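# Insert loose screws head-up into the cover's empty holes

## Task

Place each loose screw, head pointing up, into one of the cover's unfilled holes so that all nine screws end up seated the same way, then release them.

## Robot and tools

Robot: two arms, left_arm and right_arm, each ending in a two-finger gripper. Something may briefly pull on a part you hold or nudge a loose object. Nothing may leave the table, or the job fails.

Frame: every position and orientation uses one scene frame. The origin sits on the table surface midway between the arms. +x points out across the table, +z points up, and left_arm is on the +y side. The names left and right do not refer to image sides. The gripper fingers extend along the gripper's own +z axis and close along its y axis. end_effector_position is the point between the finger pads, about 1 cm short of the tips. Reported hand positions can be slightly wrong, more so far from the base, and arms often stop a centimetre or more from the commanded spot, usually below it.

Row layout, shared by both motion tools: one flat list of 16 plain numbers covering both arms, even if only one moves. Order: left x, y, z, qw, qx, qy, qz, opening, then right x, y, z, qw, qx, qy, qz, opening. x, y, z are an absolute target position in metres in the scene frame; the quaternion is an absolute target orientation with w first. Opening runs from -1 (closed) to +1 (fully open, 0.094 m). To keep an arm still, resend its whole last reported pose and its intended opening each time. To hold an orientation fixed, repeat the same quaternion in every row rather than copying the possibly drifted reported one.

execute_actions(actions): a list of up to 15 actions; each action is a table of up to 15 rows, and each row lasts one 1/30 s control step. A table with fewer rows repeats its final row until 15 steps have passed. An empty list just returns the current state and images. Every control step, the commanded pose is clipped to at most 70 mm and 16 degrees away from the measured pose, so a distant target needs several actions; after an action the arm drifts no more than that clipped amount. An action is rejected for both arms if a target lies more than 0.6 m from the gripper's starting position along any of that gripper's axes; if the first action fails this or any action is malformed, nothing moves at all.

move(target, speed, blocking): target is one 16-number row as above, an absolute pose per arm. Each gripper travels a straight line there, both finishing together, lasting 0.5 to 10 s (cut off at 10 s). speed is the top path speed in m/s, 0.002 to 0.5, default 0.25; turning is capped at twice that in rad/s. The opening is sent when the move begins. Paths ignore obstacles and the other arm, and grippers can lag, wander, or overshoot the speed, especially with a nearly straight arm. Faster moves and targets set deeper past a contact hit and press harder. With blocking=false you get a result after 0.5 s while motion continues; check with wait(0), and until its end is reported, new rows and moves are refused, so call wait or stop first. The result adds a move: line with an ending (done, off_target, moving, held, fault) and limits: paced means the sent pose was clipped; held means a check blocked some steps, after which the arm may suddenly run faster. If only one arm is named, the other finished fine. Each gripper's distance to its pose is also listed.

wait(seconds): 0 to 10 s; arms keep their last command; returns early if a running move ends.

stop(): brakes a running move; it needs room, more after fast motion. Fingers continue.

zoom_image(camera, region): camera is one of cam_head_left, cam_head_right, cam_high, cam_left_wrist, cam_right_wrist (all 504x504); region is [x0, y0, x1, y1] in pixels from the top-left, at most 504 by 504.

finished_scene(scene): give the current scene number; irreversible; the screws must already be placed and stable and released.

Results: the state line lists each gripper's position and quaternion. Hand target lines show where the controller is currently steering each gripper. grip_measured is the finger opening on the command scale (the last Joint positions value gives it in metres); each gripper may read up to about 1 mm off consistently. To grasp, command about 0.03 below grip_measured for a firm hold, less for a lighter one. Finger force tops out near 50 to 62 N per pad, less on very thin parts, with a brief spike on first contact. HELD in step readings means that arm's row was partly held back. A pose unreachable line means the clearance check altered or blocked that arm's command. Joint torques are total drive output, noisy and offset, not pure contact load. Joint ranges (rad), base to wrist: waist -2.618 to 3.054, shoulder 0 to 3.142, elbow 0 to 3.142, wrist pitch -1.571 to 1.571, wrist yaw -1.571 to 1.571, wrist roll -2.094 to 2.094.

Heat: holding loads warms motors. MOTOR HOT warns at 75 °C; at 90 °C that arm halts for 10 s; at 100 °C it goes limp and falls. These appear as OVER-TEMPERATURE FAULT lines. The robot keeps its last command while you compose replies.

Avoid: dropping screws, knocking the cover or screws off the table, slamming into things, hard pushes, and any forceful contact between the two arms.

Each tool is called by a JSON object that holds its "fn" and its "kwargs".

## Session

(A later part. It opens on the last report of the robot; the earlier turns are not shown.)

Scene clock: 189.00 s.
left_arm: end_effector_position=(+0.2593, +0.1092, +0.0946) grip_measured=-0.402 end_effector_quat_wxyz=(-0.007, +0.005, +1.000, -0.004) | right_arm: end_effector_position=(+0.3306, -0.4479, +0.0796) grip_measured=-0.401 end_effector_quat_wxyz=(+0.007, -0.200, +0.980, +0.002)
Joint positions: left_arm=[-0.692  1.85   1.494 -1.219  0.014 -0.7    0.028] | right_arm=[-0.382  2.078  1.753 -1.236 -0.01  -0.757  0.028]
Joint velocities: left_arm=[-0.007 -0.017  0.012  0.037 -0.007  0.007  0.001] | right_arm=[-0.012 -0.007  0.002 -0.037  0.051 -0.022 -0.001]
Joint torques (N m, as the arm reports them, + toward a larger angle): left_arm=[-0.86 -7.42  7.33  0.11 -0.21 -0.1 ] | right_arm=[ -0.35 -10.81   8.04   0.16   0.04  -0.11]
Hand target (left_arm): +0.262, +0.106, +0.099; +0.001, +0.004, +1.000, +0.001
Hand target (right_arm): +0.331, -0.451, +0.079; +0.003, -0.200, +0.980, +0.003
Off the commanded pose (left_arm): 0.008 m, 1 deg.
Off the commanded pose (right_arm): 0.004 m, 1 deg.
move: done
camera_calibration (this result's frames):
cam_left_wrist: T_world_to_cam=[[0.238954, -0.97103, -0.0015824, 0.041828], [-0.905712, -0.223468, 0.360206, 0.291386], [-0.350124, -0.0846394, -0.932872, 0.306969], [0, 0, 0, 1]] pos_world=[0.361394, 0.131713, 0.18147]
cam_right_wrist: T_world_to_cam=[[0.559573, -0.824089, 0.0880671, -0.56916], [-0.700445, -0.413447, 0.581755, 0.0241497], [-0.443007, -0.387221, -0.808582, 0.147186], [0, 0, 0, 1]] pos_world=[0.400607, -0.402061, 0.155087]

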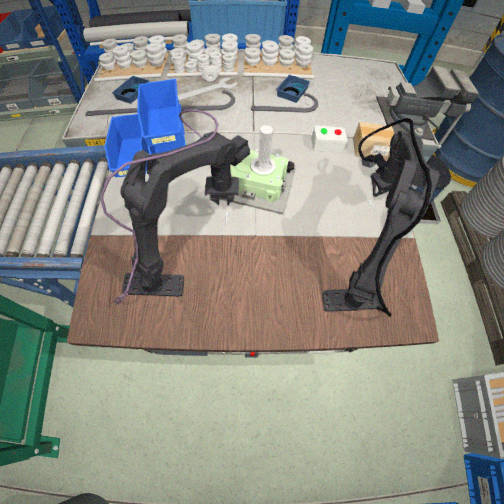

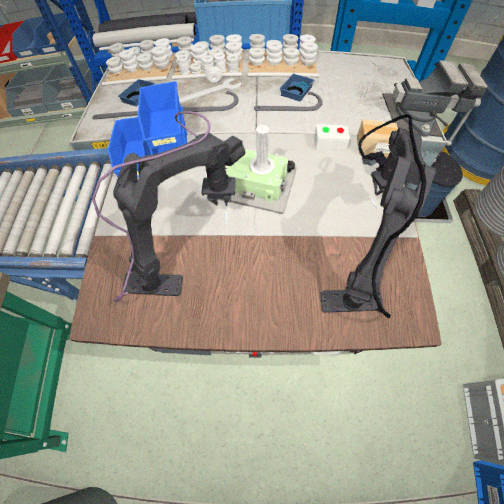

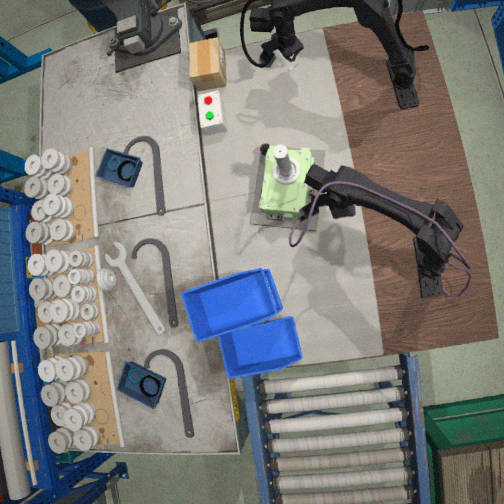

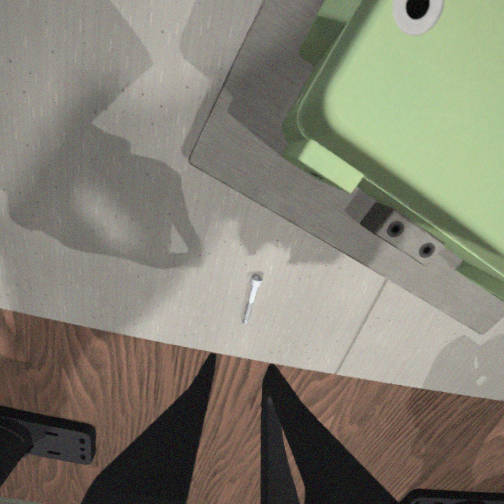

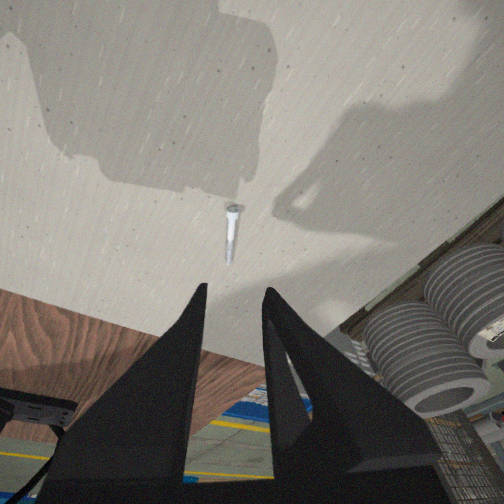

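{"fn": "move", "kwargs": {"target": [0.263,0.106,0.002,0,0,1,0,-0.4,0.331,-0.448,0.002,0,-0.204,0.979,0,-0.4], "speed": 0.04}}

{"fn": "move", "kwargs": {"target": [0.263,0.106,0.002,0,0,1,0,-1,0.331,-0.448,0.002,0,-0.204,0.979,0,-1]}}

{"fn": "move", "kwargs": {"target": [0.28,0.2,0.2,0,0,1,0,-1,0.3,-0.3,0.15,0,-0.204,0.979,0,-1], "speed": 0.15}}

{"fn": "move", "kwargs": {"target": [0.46,0.17,0.19,0.542,0.455,0.542,-0.455,-1,0.26,0.10,0.022,0,0,1,0,-1], "speed": 0.15}}

{"fn": "move", "kwargs": {"target": [0.46,0.17,0.19,0.542,0.455,0.542,-0.455,-1,0.26,0.10,0.022,0,0,1,0,-0.4]}}

{"fn": "move", "kwargs": {"target": [0.46,0.17,0.19,0.542,0.455,0.542,-0.455,-1,0.26,0.08,0.1,0,0,1,0,-0.4], "speed": 0.1}}

{"fn": "move", "kwargs": {"target": [0.484,0.092,0.156,0.542,0.455,0.542,-0.455,-1,0.28,0.05,0.16,0.704,-0.06,0.704,0.06,-0.4], "speed": 0.1}}

{"fn": "zoom_image", "kwargs": {"camera": "cam_right_wrist", "region": [180,150,300,246]}}

Scene clock: 191.83 s.
left_arm: end_effector_position=(+0.2632, +0.1059, +0.0170) grip_measured=-0.402 end_effector_quat_wxyz=(-0.004, +0.001, +1.000, -0.006) | right_arm: end_effector_position=(+0.3330, -0.4505, +0.0165) grip_measured=-0.401 end_effector_quat_wxyz=(+0.009, -0.201, +0.980, -0.005)
Joint positions: left_arm=[-0.692  1.938  1.292 -0.923  0.014 -0.708  0.028] | right_arm=[-0.382  2.13   1.577 -0.998 -0.001 -0.758  0.028]
Joint velocities: left_arm=[ 0.007  0.007 -0.002  0.007 -0.007 -0.154  0.   ] | right_arm=[-0.017 -0.007 -0.027 -0.037 -0.066 -0.037  0.   ]
Joint torques (N m, as the arm reports them, + toward a larger angle): left_arm=[-0.63 -6.74  2.65  0.79 -0.17 -0.07] | right_arm=[  0.32 -10.39   4.42   0.55   0.01  -0.03]
Hand target (left_arm): +0.263, +0.106, +0.003; -0.000, +0.000, +1.000, +0.000
Hand target (right_arm): +0.330, -0.448, +0.002; -0.000, -0.204, +0.979, +0.000
Off the commanded pose (left_arm): 0.015 m, 1 deg.
Off the commanded pose (right_arm): 0.015 m, 1 deg.
move: off_target (left_arm, right_arm)
camera_calibration (this result's frames):
cam_left_wrist: T_world_to_cam=[[0.246716, -0.969078, 0.00432968, 0.0352518], [-0.906032, -0.229075, 0.355852, 0.322888], [-0.343857, -0.0917173, -0.934532, 0.234814], [0, 0, 0, 1]] pos_world=[0.364592, 0.129664, 0.104389]
cam_right_wrist: T_world_to_cam=[[0.559115, -0.822817, 0.101801, -0.566578], [-0.704403, -0.406676, 0.581748, 0.0658242], [-0.437272, -0.396973, -0.806974, 0.089972], [0, 0, 0, 1]] pos_world=[0.402492, -0.403705, 0.09199]

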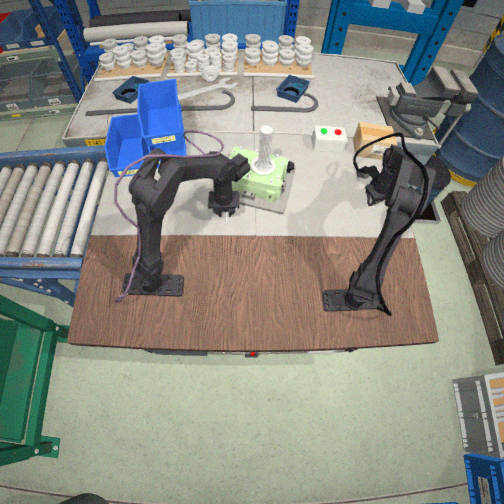

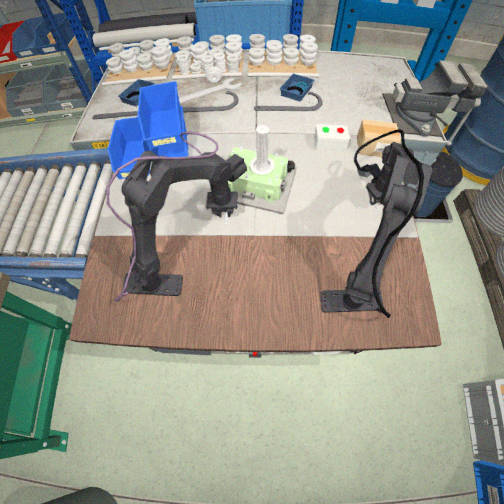

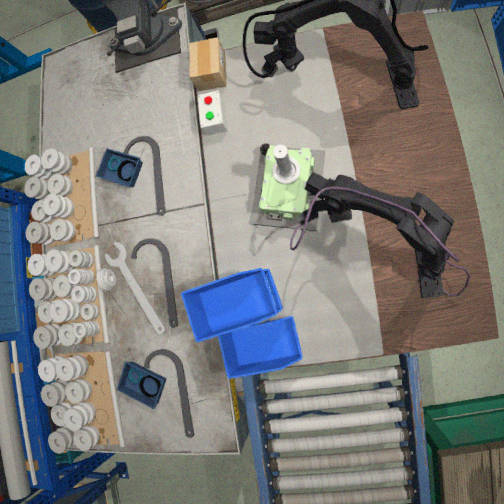

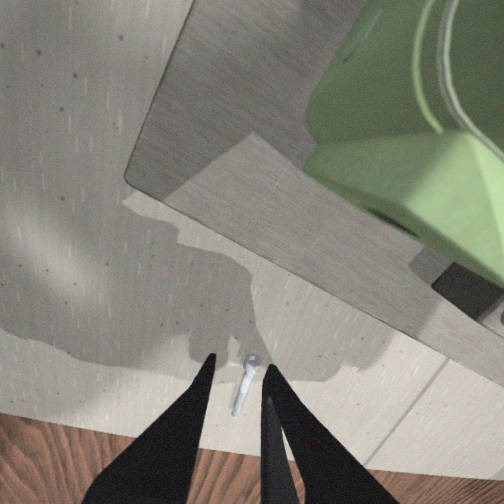

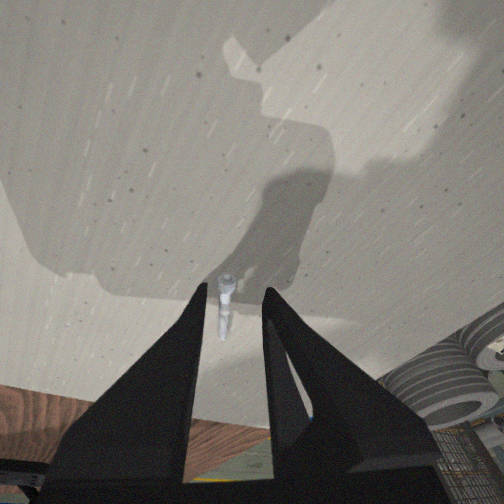

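Scene clock: 192.53 s.
left_arm: end_effector_position=(+0.2629, +0.1068, +0.0170) grip_measured=-0.880 end_effector_quat_wxyz=(-0.004, +0.001, +1.000, -0.004) | right_arm: end_effector_position=(+0.3331, -0.4505, +0.0166) grip_measured=-0.930 end_effector_quat_wxyz=(+0.009, -0.201, +0.980, -0.005)
Joint positions: left_arm=[-0.692  1.938  1.292 -0.926  0.011 -0.708  0.006] | right_arm=[-0.382  2.13   1.577 -0.997 -0.002 -0.758  0.003]
Joint velocities: left_arm=[ 0.007 -0.007 -0.017 -0.007  0.007  0.037 -0.   ] | right_arm=[ 0.002 -0.037 -0.007  0.022 -0.007 -0.081 -0.001]
Joint torques (N m, as the arm reports them, + toward a larger angle): left_arm=[-0.62 -6.72  2.61  0.81 -0.13 -0.09] | right_arm=[  0.34 -10.31   4.48   0.56   0.02  -0.03]
Hand target (left_arm): +0.263, +0.106, +0.003; -0.001, +0.000, +1.000, +0.000
Hand target (right_arm): +0.331, -0.448, +0.002; -0.000, -0.204, +0.979, +0.000
Off the commanded pose (left_arm): 0.015 m, 1 deg.
Off the commanded pose (right_arm): 0.015 m, 1 deg.
move: off_target (left_arm, right_arm)
camera_calibration (this result's frames):
cam_left_wrist: T_world_to_cam=[[0.246719, -0.969087, 0.000298026, 0.0362149], [-0.905828, -0.230505, 0.355449, 0.322952], [-0.344392, -0.087966, -0.934696, 0.234539], [0, 0, 0, 1]] pos_world=[0.364377, 0.130169, 0.104419]
cam_right_wrist: T_world_to_cam=[[0.559072, -0.822835, 0.101889, -0.566612], [-0.704685, -0.406813, 0.581311, 0.0659544], [-0.436873, -0.396794, -0.807277, 0.0899877], [0, 0, 0, 1]] pos_world=[0.402567, -0.40369, 0.0920366]

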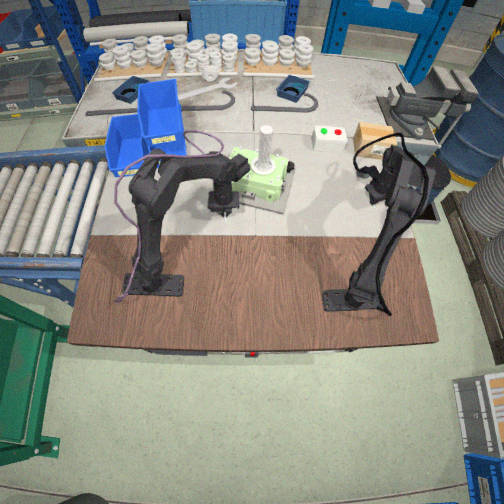

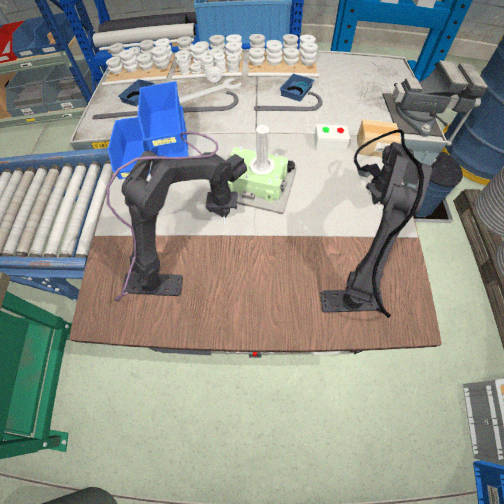

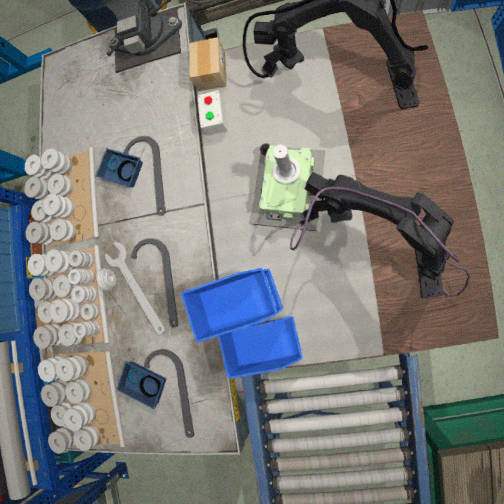

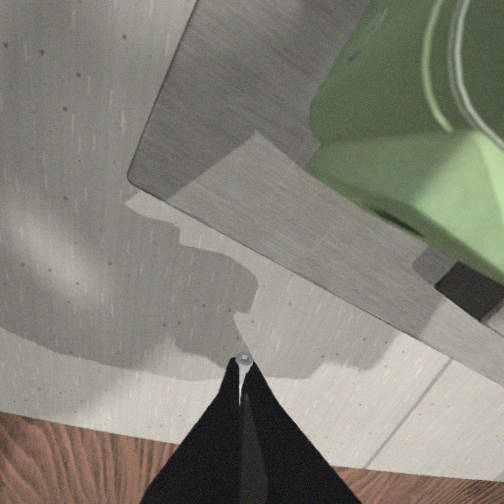

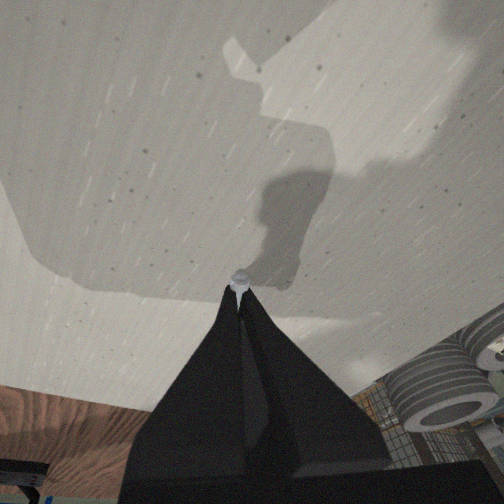

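Scene clock: 194.53 s.
left_arm: end_effector_position=(+0.2769, +0.1956, +0.1875) grip_measured=-0.880 end_effector_quat_wxyz=(-0.002, -0.002, +1.000, -0.005) | right_arm: end_effector_position=(+0.2994, -0.3007, +0.1372) grip_measured=-0.930 end_effector_quat_wxyz=(-0.017, -0.206, +0.978, +0.003)
Joint positions: left_arm=[-0.441  1.732  1.718 -1.556  0.011 -0.463  0.006] | right_arm=[ 0.     1.895  1.721 -1.432  0.001 -0.387  0.003]
Joint velocities: left_arm=[-0.007 -0.007  0.022 -0.081  0.022  0.037 -0.   ] | right_arm=[ 0.007  0.002 -0.007  0.066  0.037 -0.051 -0.   ]
Joint torques (N m, as the arm reports them, + toward a larger angle): left_arm=[ 0.88 -8.28  6.85  0.15 -0.15  0.07] | right_arm=[  0.29 -12.06   7.88   0.11  -0.04   0.05]
Hand target (left_arm): +0.279, +0.200, +0.199; +0.015, -0.000, +1.000, -0.007
Hand target (right_arm): +0.301, -0.299, +0.150; -0.001, -0.204, +0.979, +0.001
Off the commanded pose (left_arm): 0.014 m, 1 deg.
Off the commanded pose (right_arm): 0.013 m, 2 deg.
joint sent to its limit (left arm) — the command would take joint 4 (wrist pitch) past its lower limit, so that joint was sent only as far as its limit.
move: off_target (left_arm, right_arm)
camera_calibration (this result's frames):
cam_left_wrist: T_world_to_cam=[[0.252266, -0.96765, 0.00393653, 0.116291], [-0.905991, -0.234758, 0.352235, 0.297011], [-0.339916, -0.0924232, -0.935903, 0.406362], [0, 0, 0, 1]] pos_world=[0.377882, 0.219811, 0.27524]
cam_right_wrist: T_world_to_cam=[[0.572751, -0.816926, 0.0677325, -0.4345], [-0.666935, -0.416357, 0.617936, 0.013777], [-0.476607, -0.399097, -0.783305, 0.240038], [0, 0, 0, 1]] pos_world=[0.372453, -0.25342, 0.20894]

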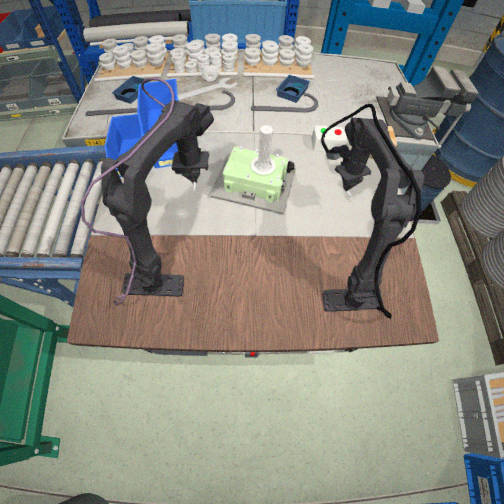

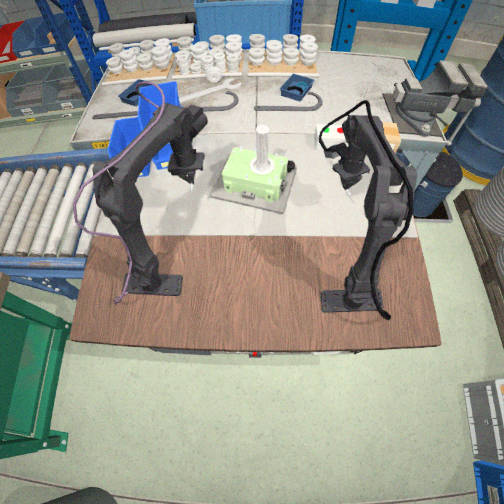

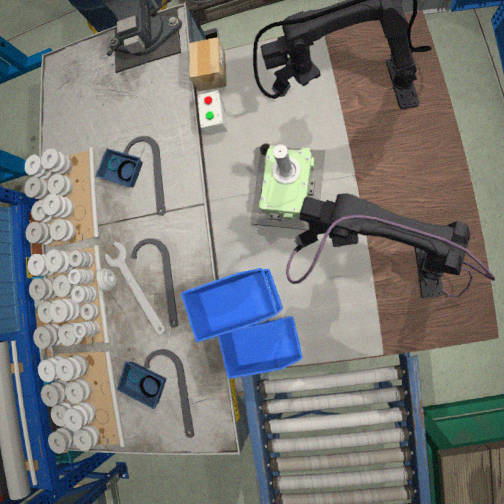

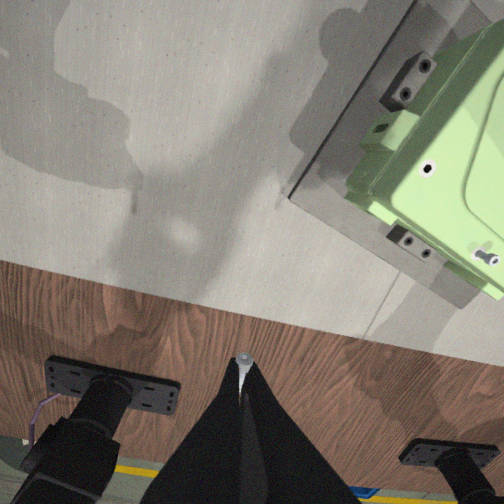

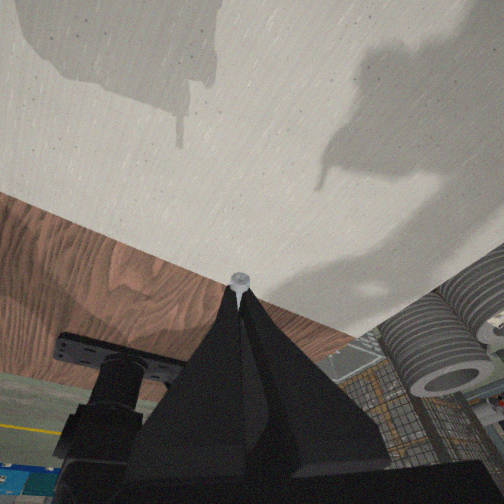

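Scene clock: 202.33 s.
left_arm: end_effector_position=(+0.4608, +0.1634, +0.1961) grip_measured=-0.880 end_effector_quat_wxyz=(+0.547, +0.456, +0.540, -0.448) | right_arm: end_effector_position=(+0.2604, +0.1015, +0.0258) grip_measured=-0.930 end_effector_quat_wxyz=(+0.002, -0.004, +1.000, +0.009)
Joint positions: left_arm=[0.028 2.105 1.225 0.887 1.397 0.007 0.006] | right_arm=[ 0.898  2.769  2.767 -1.553 -0.007  0.917  0.003]
Joint velocities: left_arm=[-0.017 -0.002 -0.017  0.183  0.037 -0.007  0.001] | right_arm=[ 0.002 -0.002 -0.012  0.037 -0.022 -0.007 -0.001]
Joint torques (N m, as the arm reports them, + toward a larger angle): left_arm=[ 0.9  -9.12  4.44  1.47  0.14 -0.1 ] | right_arm=[ -0.15 -15.41   7.83   0.19   0.     0.05]
Hand target (left_arm): +0.460, +0.168, +0.191; +0.543, +0.452, +0.543, -0.453
Hand target (right_arm): +0.261, +0.100, +0.022; -0.000, -0.000, +1.000, +0.005
Off the commanded pose (left_arm): 0.009 m, 1 deg.
Off the commanded pose (right_arm): 0.004 m, 1 deg.
joint sent to its limit (right arm) — the command would take joint 4 (wrist pitch) past its lower limit, so that joint was sent only as far as its limit.
move: done
camera_calibration (this result's frames):
cam_left_wrist: T_world_to_cam=[[-0.954812, -0.182669, 0.234447, 0.421431], [-0.281119, 0.299035, -0.911894, 0.325774], [0.0964669, -0.936595, -0.336874, 0.293364], [0, 0, 0, 1]] pos_world=[0.465669, 0.254328, 0.297094]
cam_right_wrist: T_world_to_cam=[[0.200438, -0.977191, 0.070158, 0.0371193], [-0.799814, -0.121857, 0.587749, 0.229574], [-0.565794, -0.173921, -0.805996, 0.295618], [0, 0, 0, 1]] pos_world=[0.343436, 0.115662, 0.100731]

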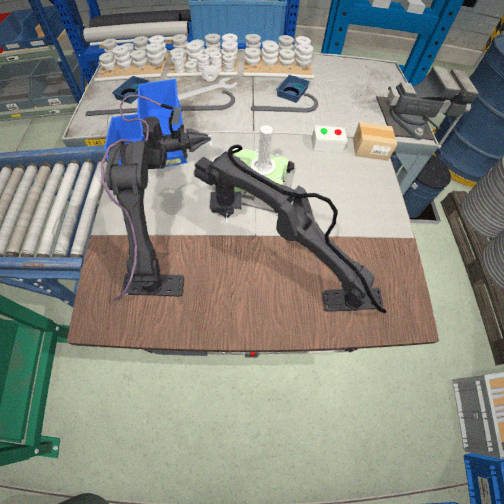

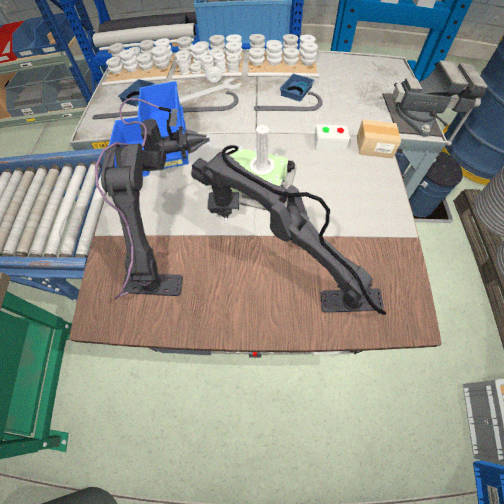

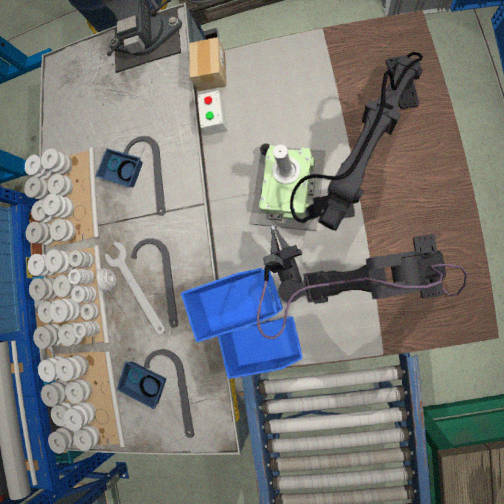

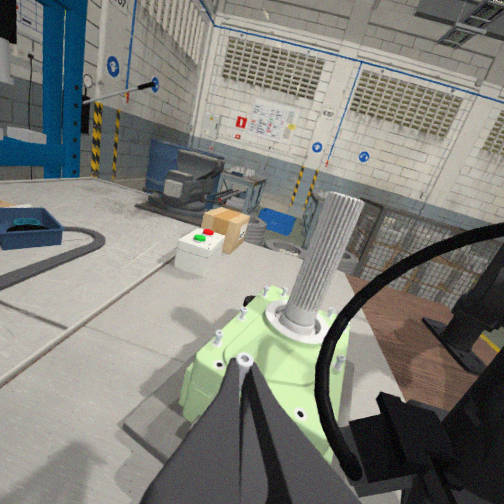

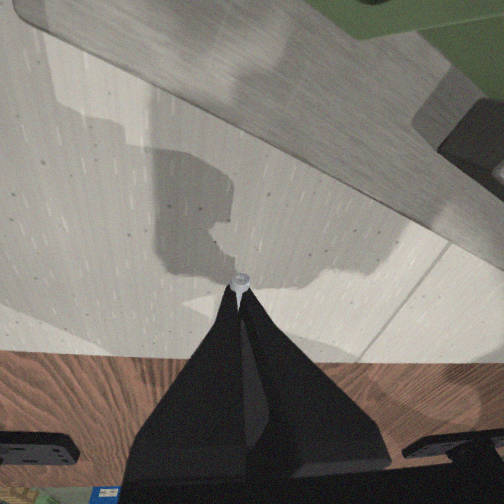

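Scene clock: 203.03 s.
left_arm: end_effector_position=(+0.4586, +0.1630, +0.1962) grip_measured=-0.880 end_effector_quat_wxyz=(+0.545, +0.459, +0.537, -0.452) | right_arm: end_effector_position=(+0.2604, +0.1015, +0.0258) grip_measured=-0.402 end_effector_quat_wxyz=(+0.002, -0.002, +1.000, +0.009)
Joint positions: left_arm=[0.028 2.105 1.225 0.888 1.41  0.007 0.006] | right_arm=[ 0.898  2.769  2.767 -1.553 -0.007  0.922  0.028]
Joint velocities: left_arm=[-0.017  0.002  0.007  0.081 -0.022  0.051  0.001] | right_arm=[-0.007 -0.002 -0.002 -0.051  0.007  0.007 -0.001]
Joint torques (N m, as the arm reports them, + toward a larger angle): left_arm=[ 1.37 -8.86  5.04  1.42  0.13 -0.05] | right_arm=[  0.07 -15.67   7.15   0.18   0.06   0.04]
Hand target (left_arm): +0.460, +0.170, +0.190; +0.541, +0.455, +0.542, -0.455
Hand target (right_arm): +0.260, +0.100, +0.022; +0.001, +0.000, +1.000, +0.002
Off the commanded pose (left_arm): 0.009 m, 1 deg.
Off the commanded pose (right_arm): 0.004 m, 1 deg.
joint sent to its limit (right arm) — the command would take joint 4 (wrist pitch) past its lower limit, so that joint was sent only as far as its limit.
move: done
camera_calibration (this result's frames):
cam_left_wrist: T_world_to_cam=[[-0.956974, -0.170992, 0.234443, 0.41839], [-0.277438, 0.302416, -0.911906, 0.323103], [0.0850299, -0.937713, -0.336844, 0.298653], [0, 0, 0, 1]] pos_world=[0.464635, 0.253881, 0.297151]
cam_right_wrist: T_world_to_cam=[[0.195969, -0.9781, 0.070123, 0.0383762], [-0.800317, -0.118207, 0.587809, 0.229333], [-0.566647, -0.171313, -0.805955, 0.295575], [0, 0, 0, 1]] pos_world=[0.343506, 0.11528, 0.100725]

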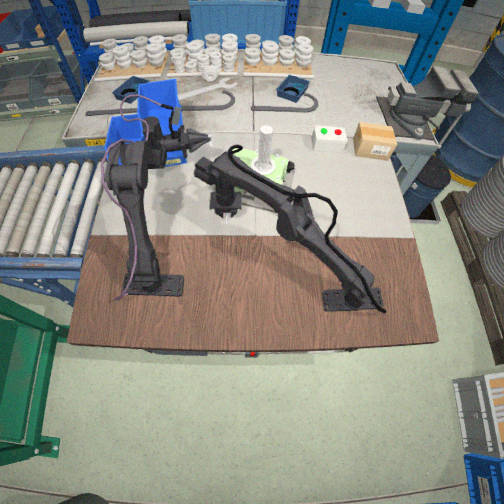

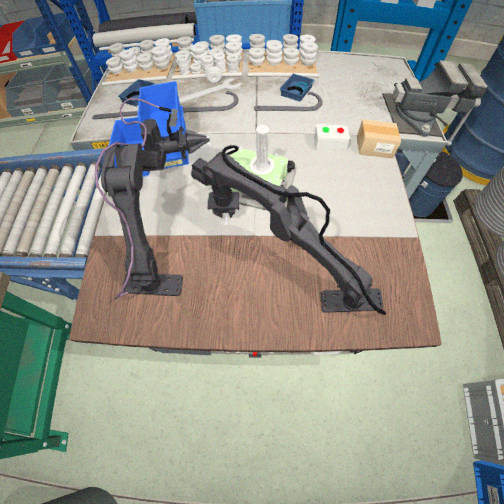

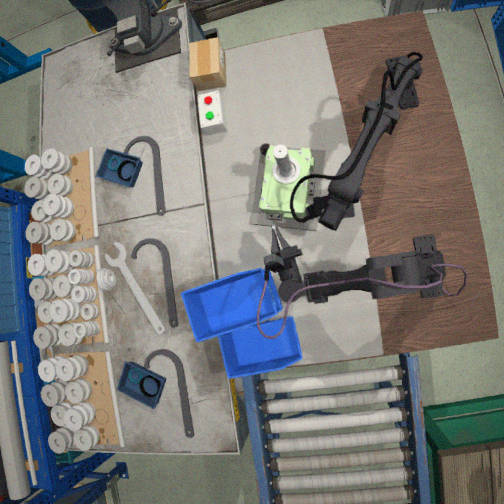

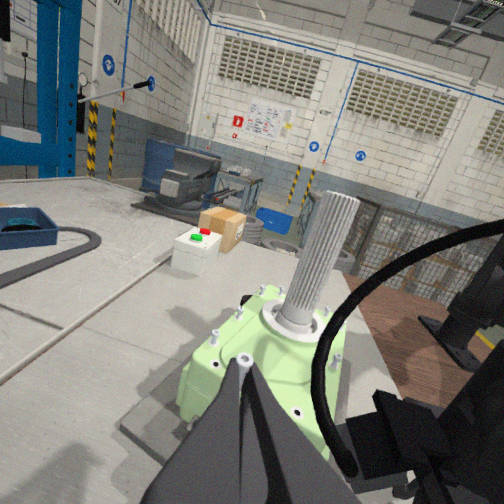

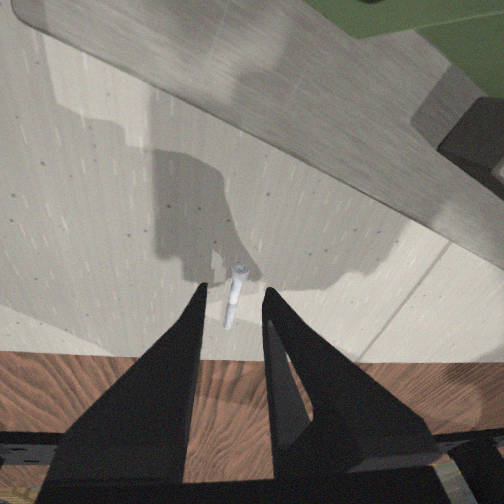

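Scene clock: 204.17 s.
left_arm: end_effector_position=(+0.4584, +0.1630, +0.1962) grip_measured=-0.880 end_effector_quat_wxyz=(+0.544, +0.459, +0.537, -0.452) | right_arm: end_effector_position=(+0.2588, +0.0859, +0.0939) grip_measured=-0.402 end_effector_quat_wxyz=(+0.024, -0.001, +0.999, +0.036)
Joint positions: left_arm=[0.028 2.105 1.225 0.888 1.411 0.007 0.006] | right_arm=[ 0.882  2.557  2.627 -1.555 -0.007  0.909  0.028]
Joint velocities: left_arm=[-0.012  0.012 -0.002 -0.022  0.051 -0.007  0.   ] | right_arm=[ 0.002  0.022 -0.042 -0.007  0.037 -0.051 -0.   ]
Joint torques (N m, as the arm reports them, + toward a larger angle): left_arm=[ 1.41 -8.88  5.05  1.4   0.14 -0.04] | right_arm=[ -0.46 -17.49   5.09   0.34   0.06  -0.04]
Hand target (left_arm): +0.460, +0.170, +0.190; +0.541, +0.455, +0.542, -0.455
Hand target (right_arm): +0.260, +0.080, +0.099; +0.025, +0.000, +0.999, +0.033
Off the commanded pose (left_arm): 0.009 m, 1 deg.
Off the commanded pose (right_arm): 0.009 m, 5 deg.
joint sent to its limit (right arm) — the command would take joint 4 (wrist pitch) past its lower limit, so that joint was sent only as far as its limit.
move: off_target (right_arm)
camera_calibration (this result's frames):
cam_left_wrist: T_world_to_cam=[[-0.957169, -0.169899, 0.234441, 0.418104], [-0.277091, 0.302742, -0.911903, 0.322844], [0.0839567, -0.937807, -0.336853, 0.299146], [0, 0, 0, 1]] pos_world=[0.464538, 0.253838, 0.29715]
cam_right_wrist: T_world_to_cam=[[0.190937, -0.981299, 0.0244203, 0.0245834], [-0.825093, -0.146967, 0.545548, 0.199018], [-0.531756, -0.124314, -0.837724, 0.33676], [0, 0, 0, 1]] pos_world=[0.338589, 0.0952368, 0.172938]

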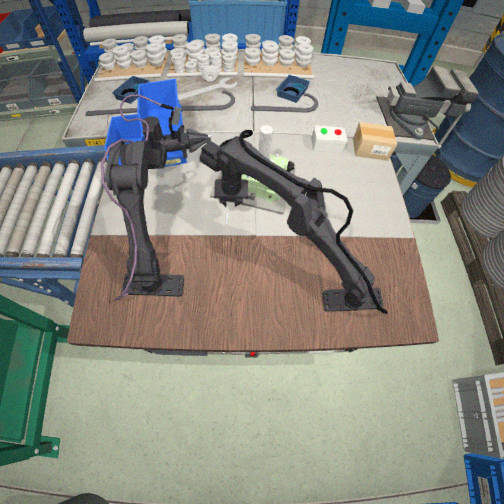

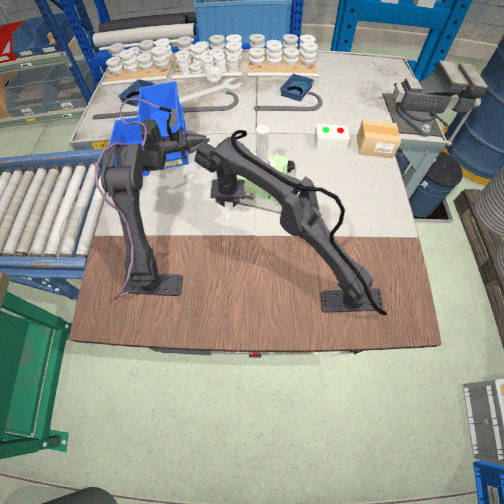

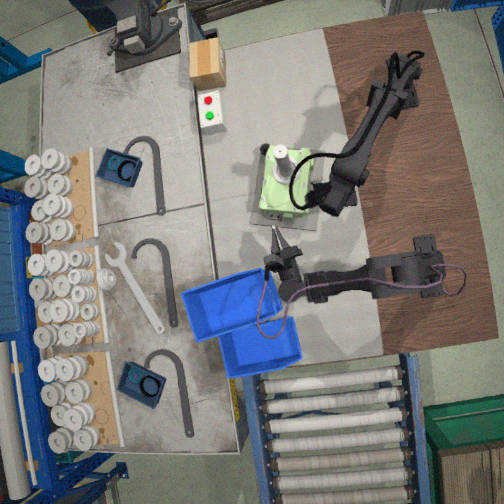

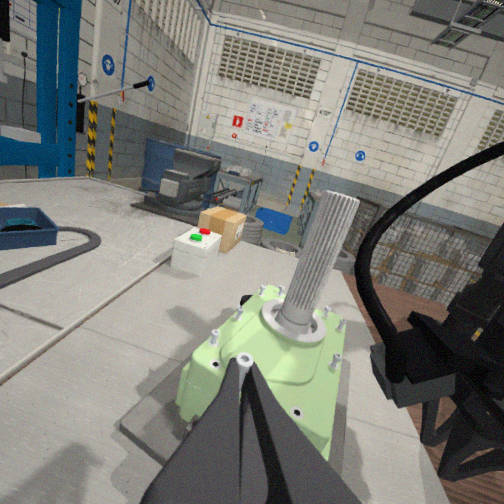

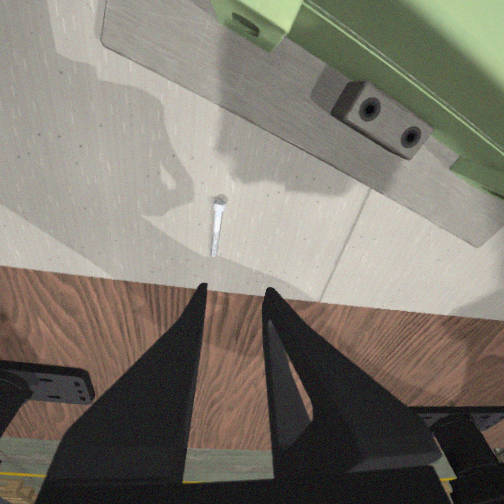

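Scene clock: 212.43 s.
left_arm: end_effector_position=(+0.4795, +0.0981, +0.1509) grip_measured=-0.880 end_effector_quat_wxyz=(+0.535, +0.451, +0.548, -0.458) | right_arm: end_effector_position=(+0.2809, +0.0505, +0.1750) grip_measured=-0.402 end_effector_quat_wxyz=(+0.712, -0.054, +0.696, +0.072)
Joint positions: left_arm=[-0.116  2.274  1.318  0.929  1.262  0.007  0.006] | right_arm=[ 1.107  1.998  0.896  1.146  0.956 -0.012  0.028]
Joint velocities: left_arm=[ 0.017  0.007 -0.002  0.007  0.051  0.007 -0.002] | right_arm=[ 0.012 -0.007 -0.002 -0.007 -0.037  0.007 -0.   ]
Joint torques (N m, as the arm reports them, + toward a larger angle): left_arm=[ -0.95 -10.23   7.06   1.59  -0.13  -0.09] | right_arm=[ 0.15 -8.86  4.31  1.55  0.01 -0.06]
Hand target (left_arm): +0.484, +0.092, +0.156; +0.542, +0.454, +0.542, -0.455
Hand target (right_arm): +0.280, +0.049, +0.161; +0.707, -0.066, +0.702, +0.060
Off the commanded pose (left_arm): 0.009 m, 1 deg.
Off the commanded pose (right_arm): 0.015 m, 2 deg.
move: off_target (right_arm)
camera_calibration (this result's frames):
cam_left_wrist: T_world_to_cam=[[-0.947604, -0.174819, 0.267366, 0.428775], [-0.310292, 0.304781, -0.900459, 0.320993], [0.0759291, -0.936241, -0.343057, 0.2259], [0, 0, 0, 1]] pos_world=[0.488758, 0.188622, 0.251898]
cam_right_wrist: T_world_to_cam=[[0.0851889, -0.98234, 0.166585, -0.0115519], [-0.548704, -0.185809, -0.815107, 0.330188], [0.831665, -0.0219678, -0.554843, -0.0255842], [0, 0, 0, 1]] pos_world=[0.203437, 0.0494421, 0.256868]

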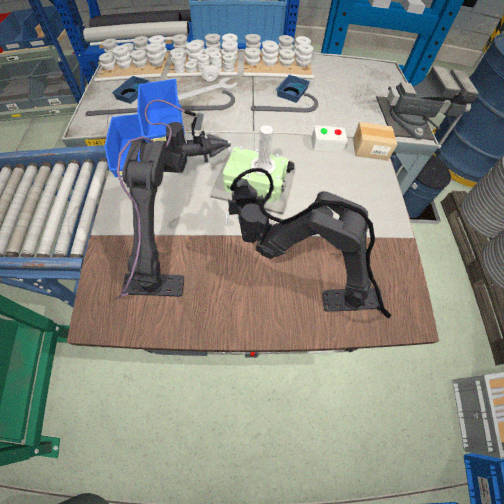

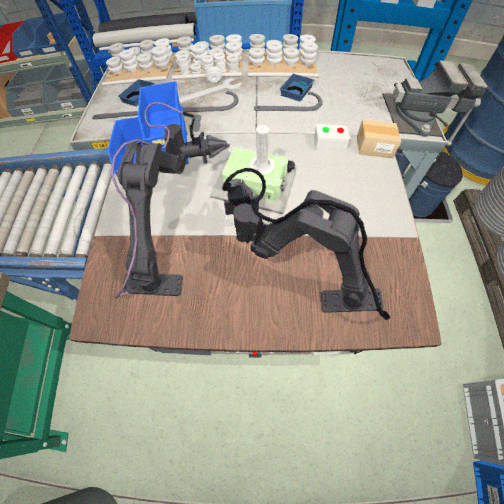

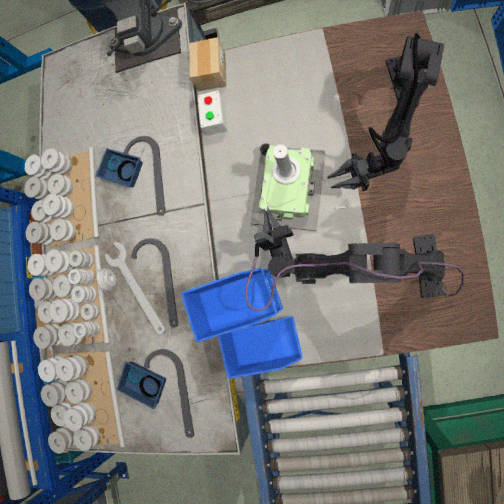

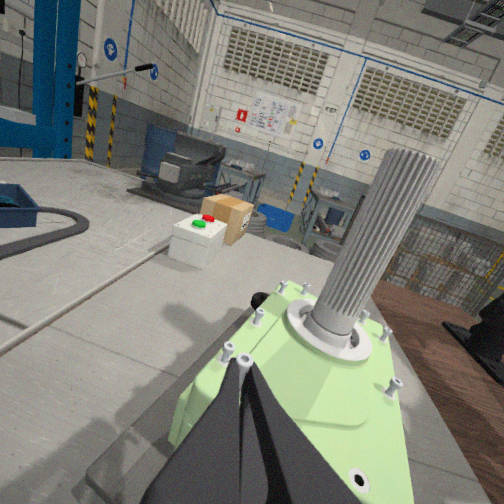

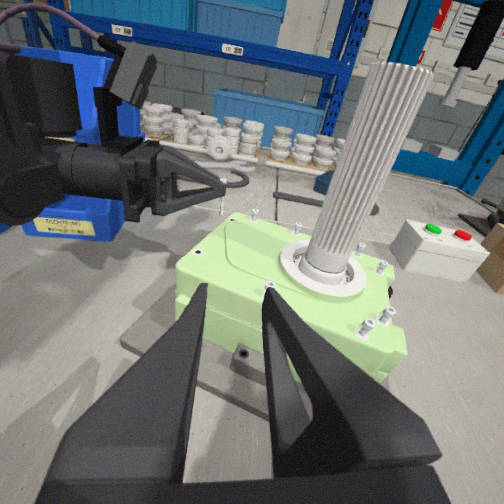

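Region (180, 150, 300, 246) of cam_right_wrist's 504x504 image, scaled by 4.200, with more detail than that image has; it fills the top 403 rows of this view, and the rest is white.

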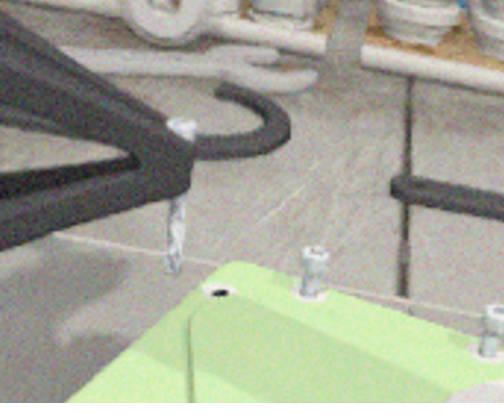

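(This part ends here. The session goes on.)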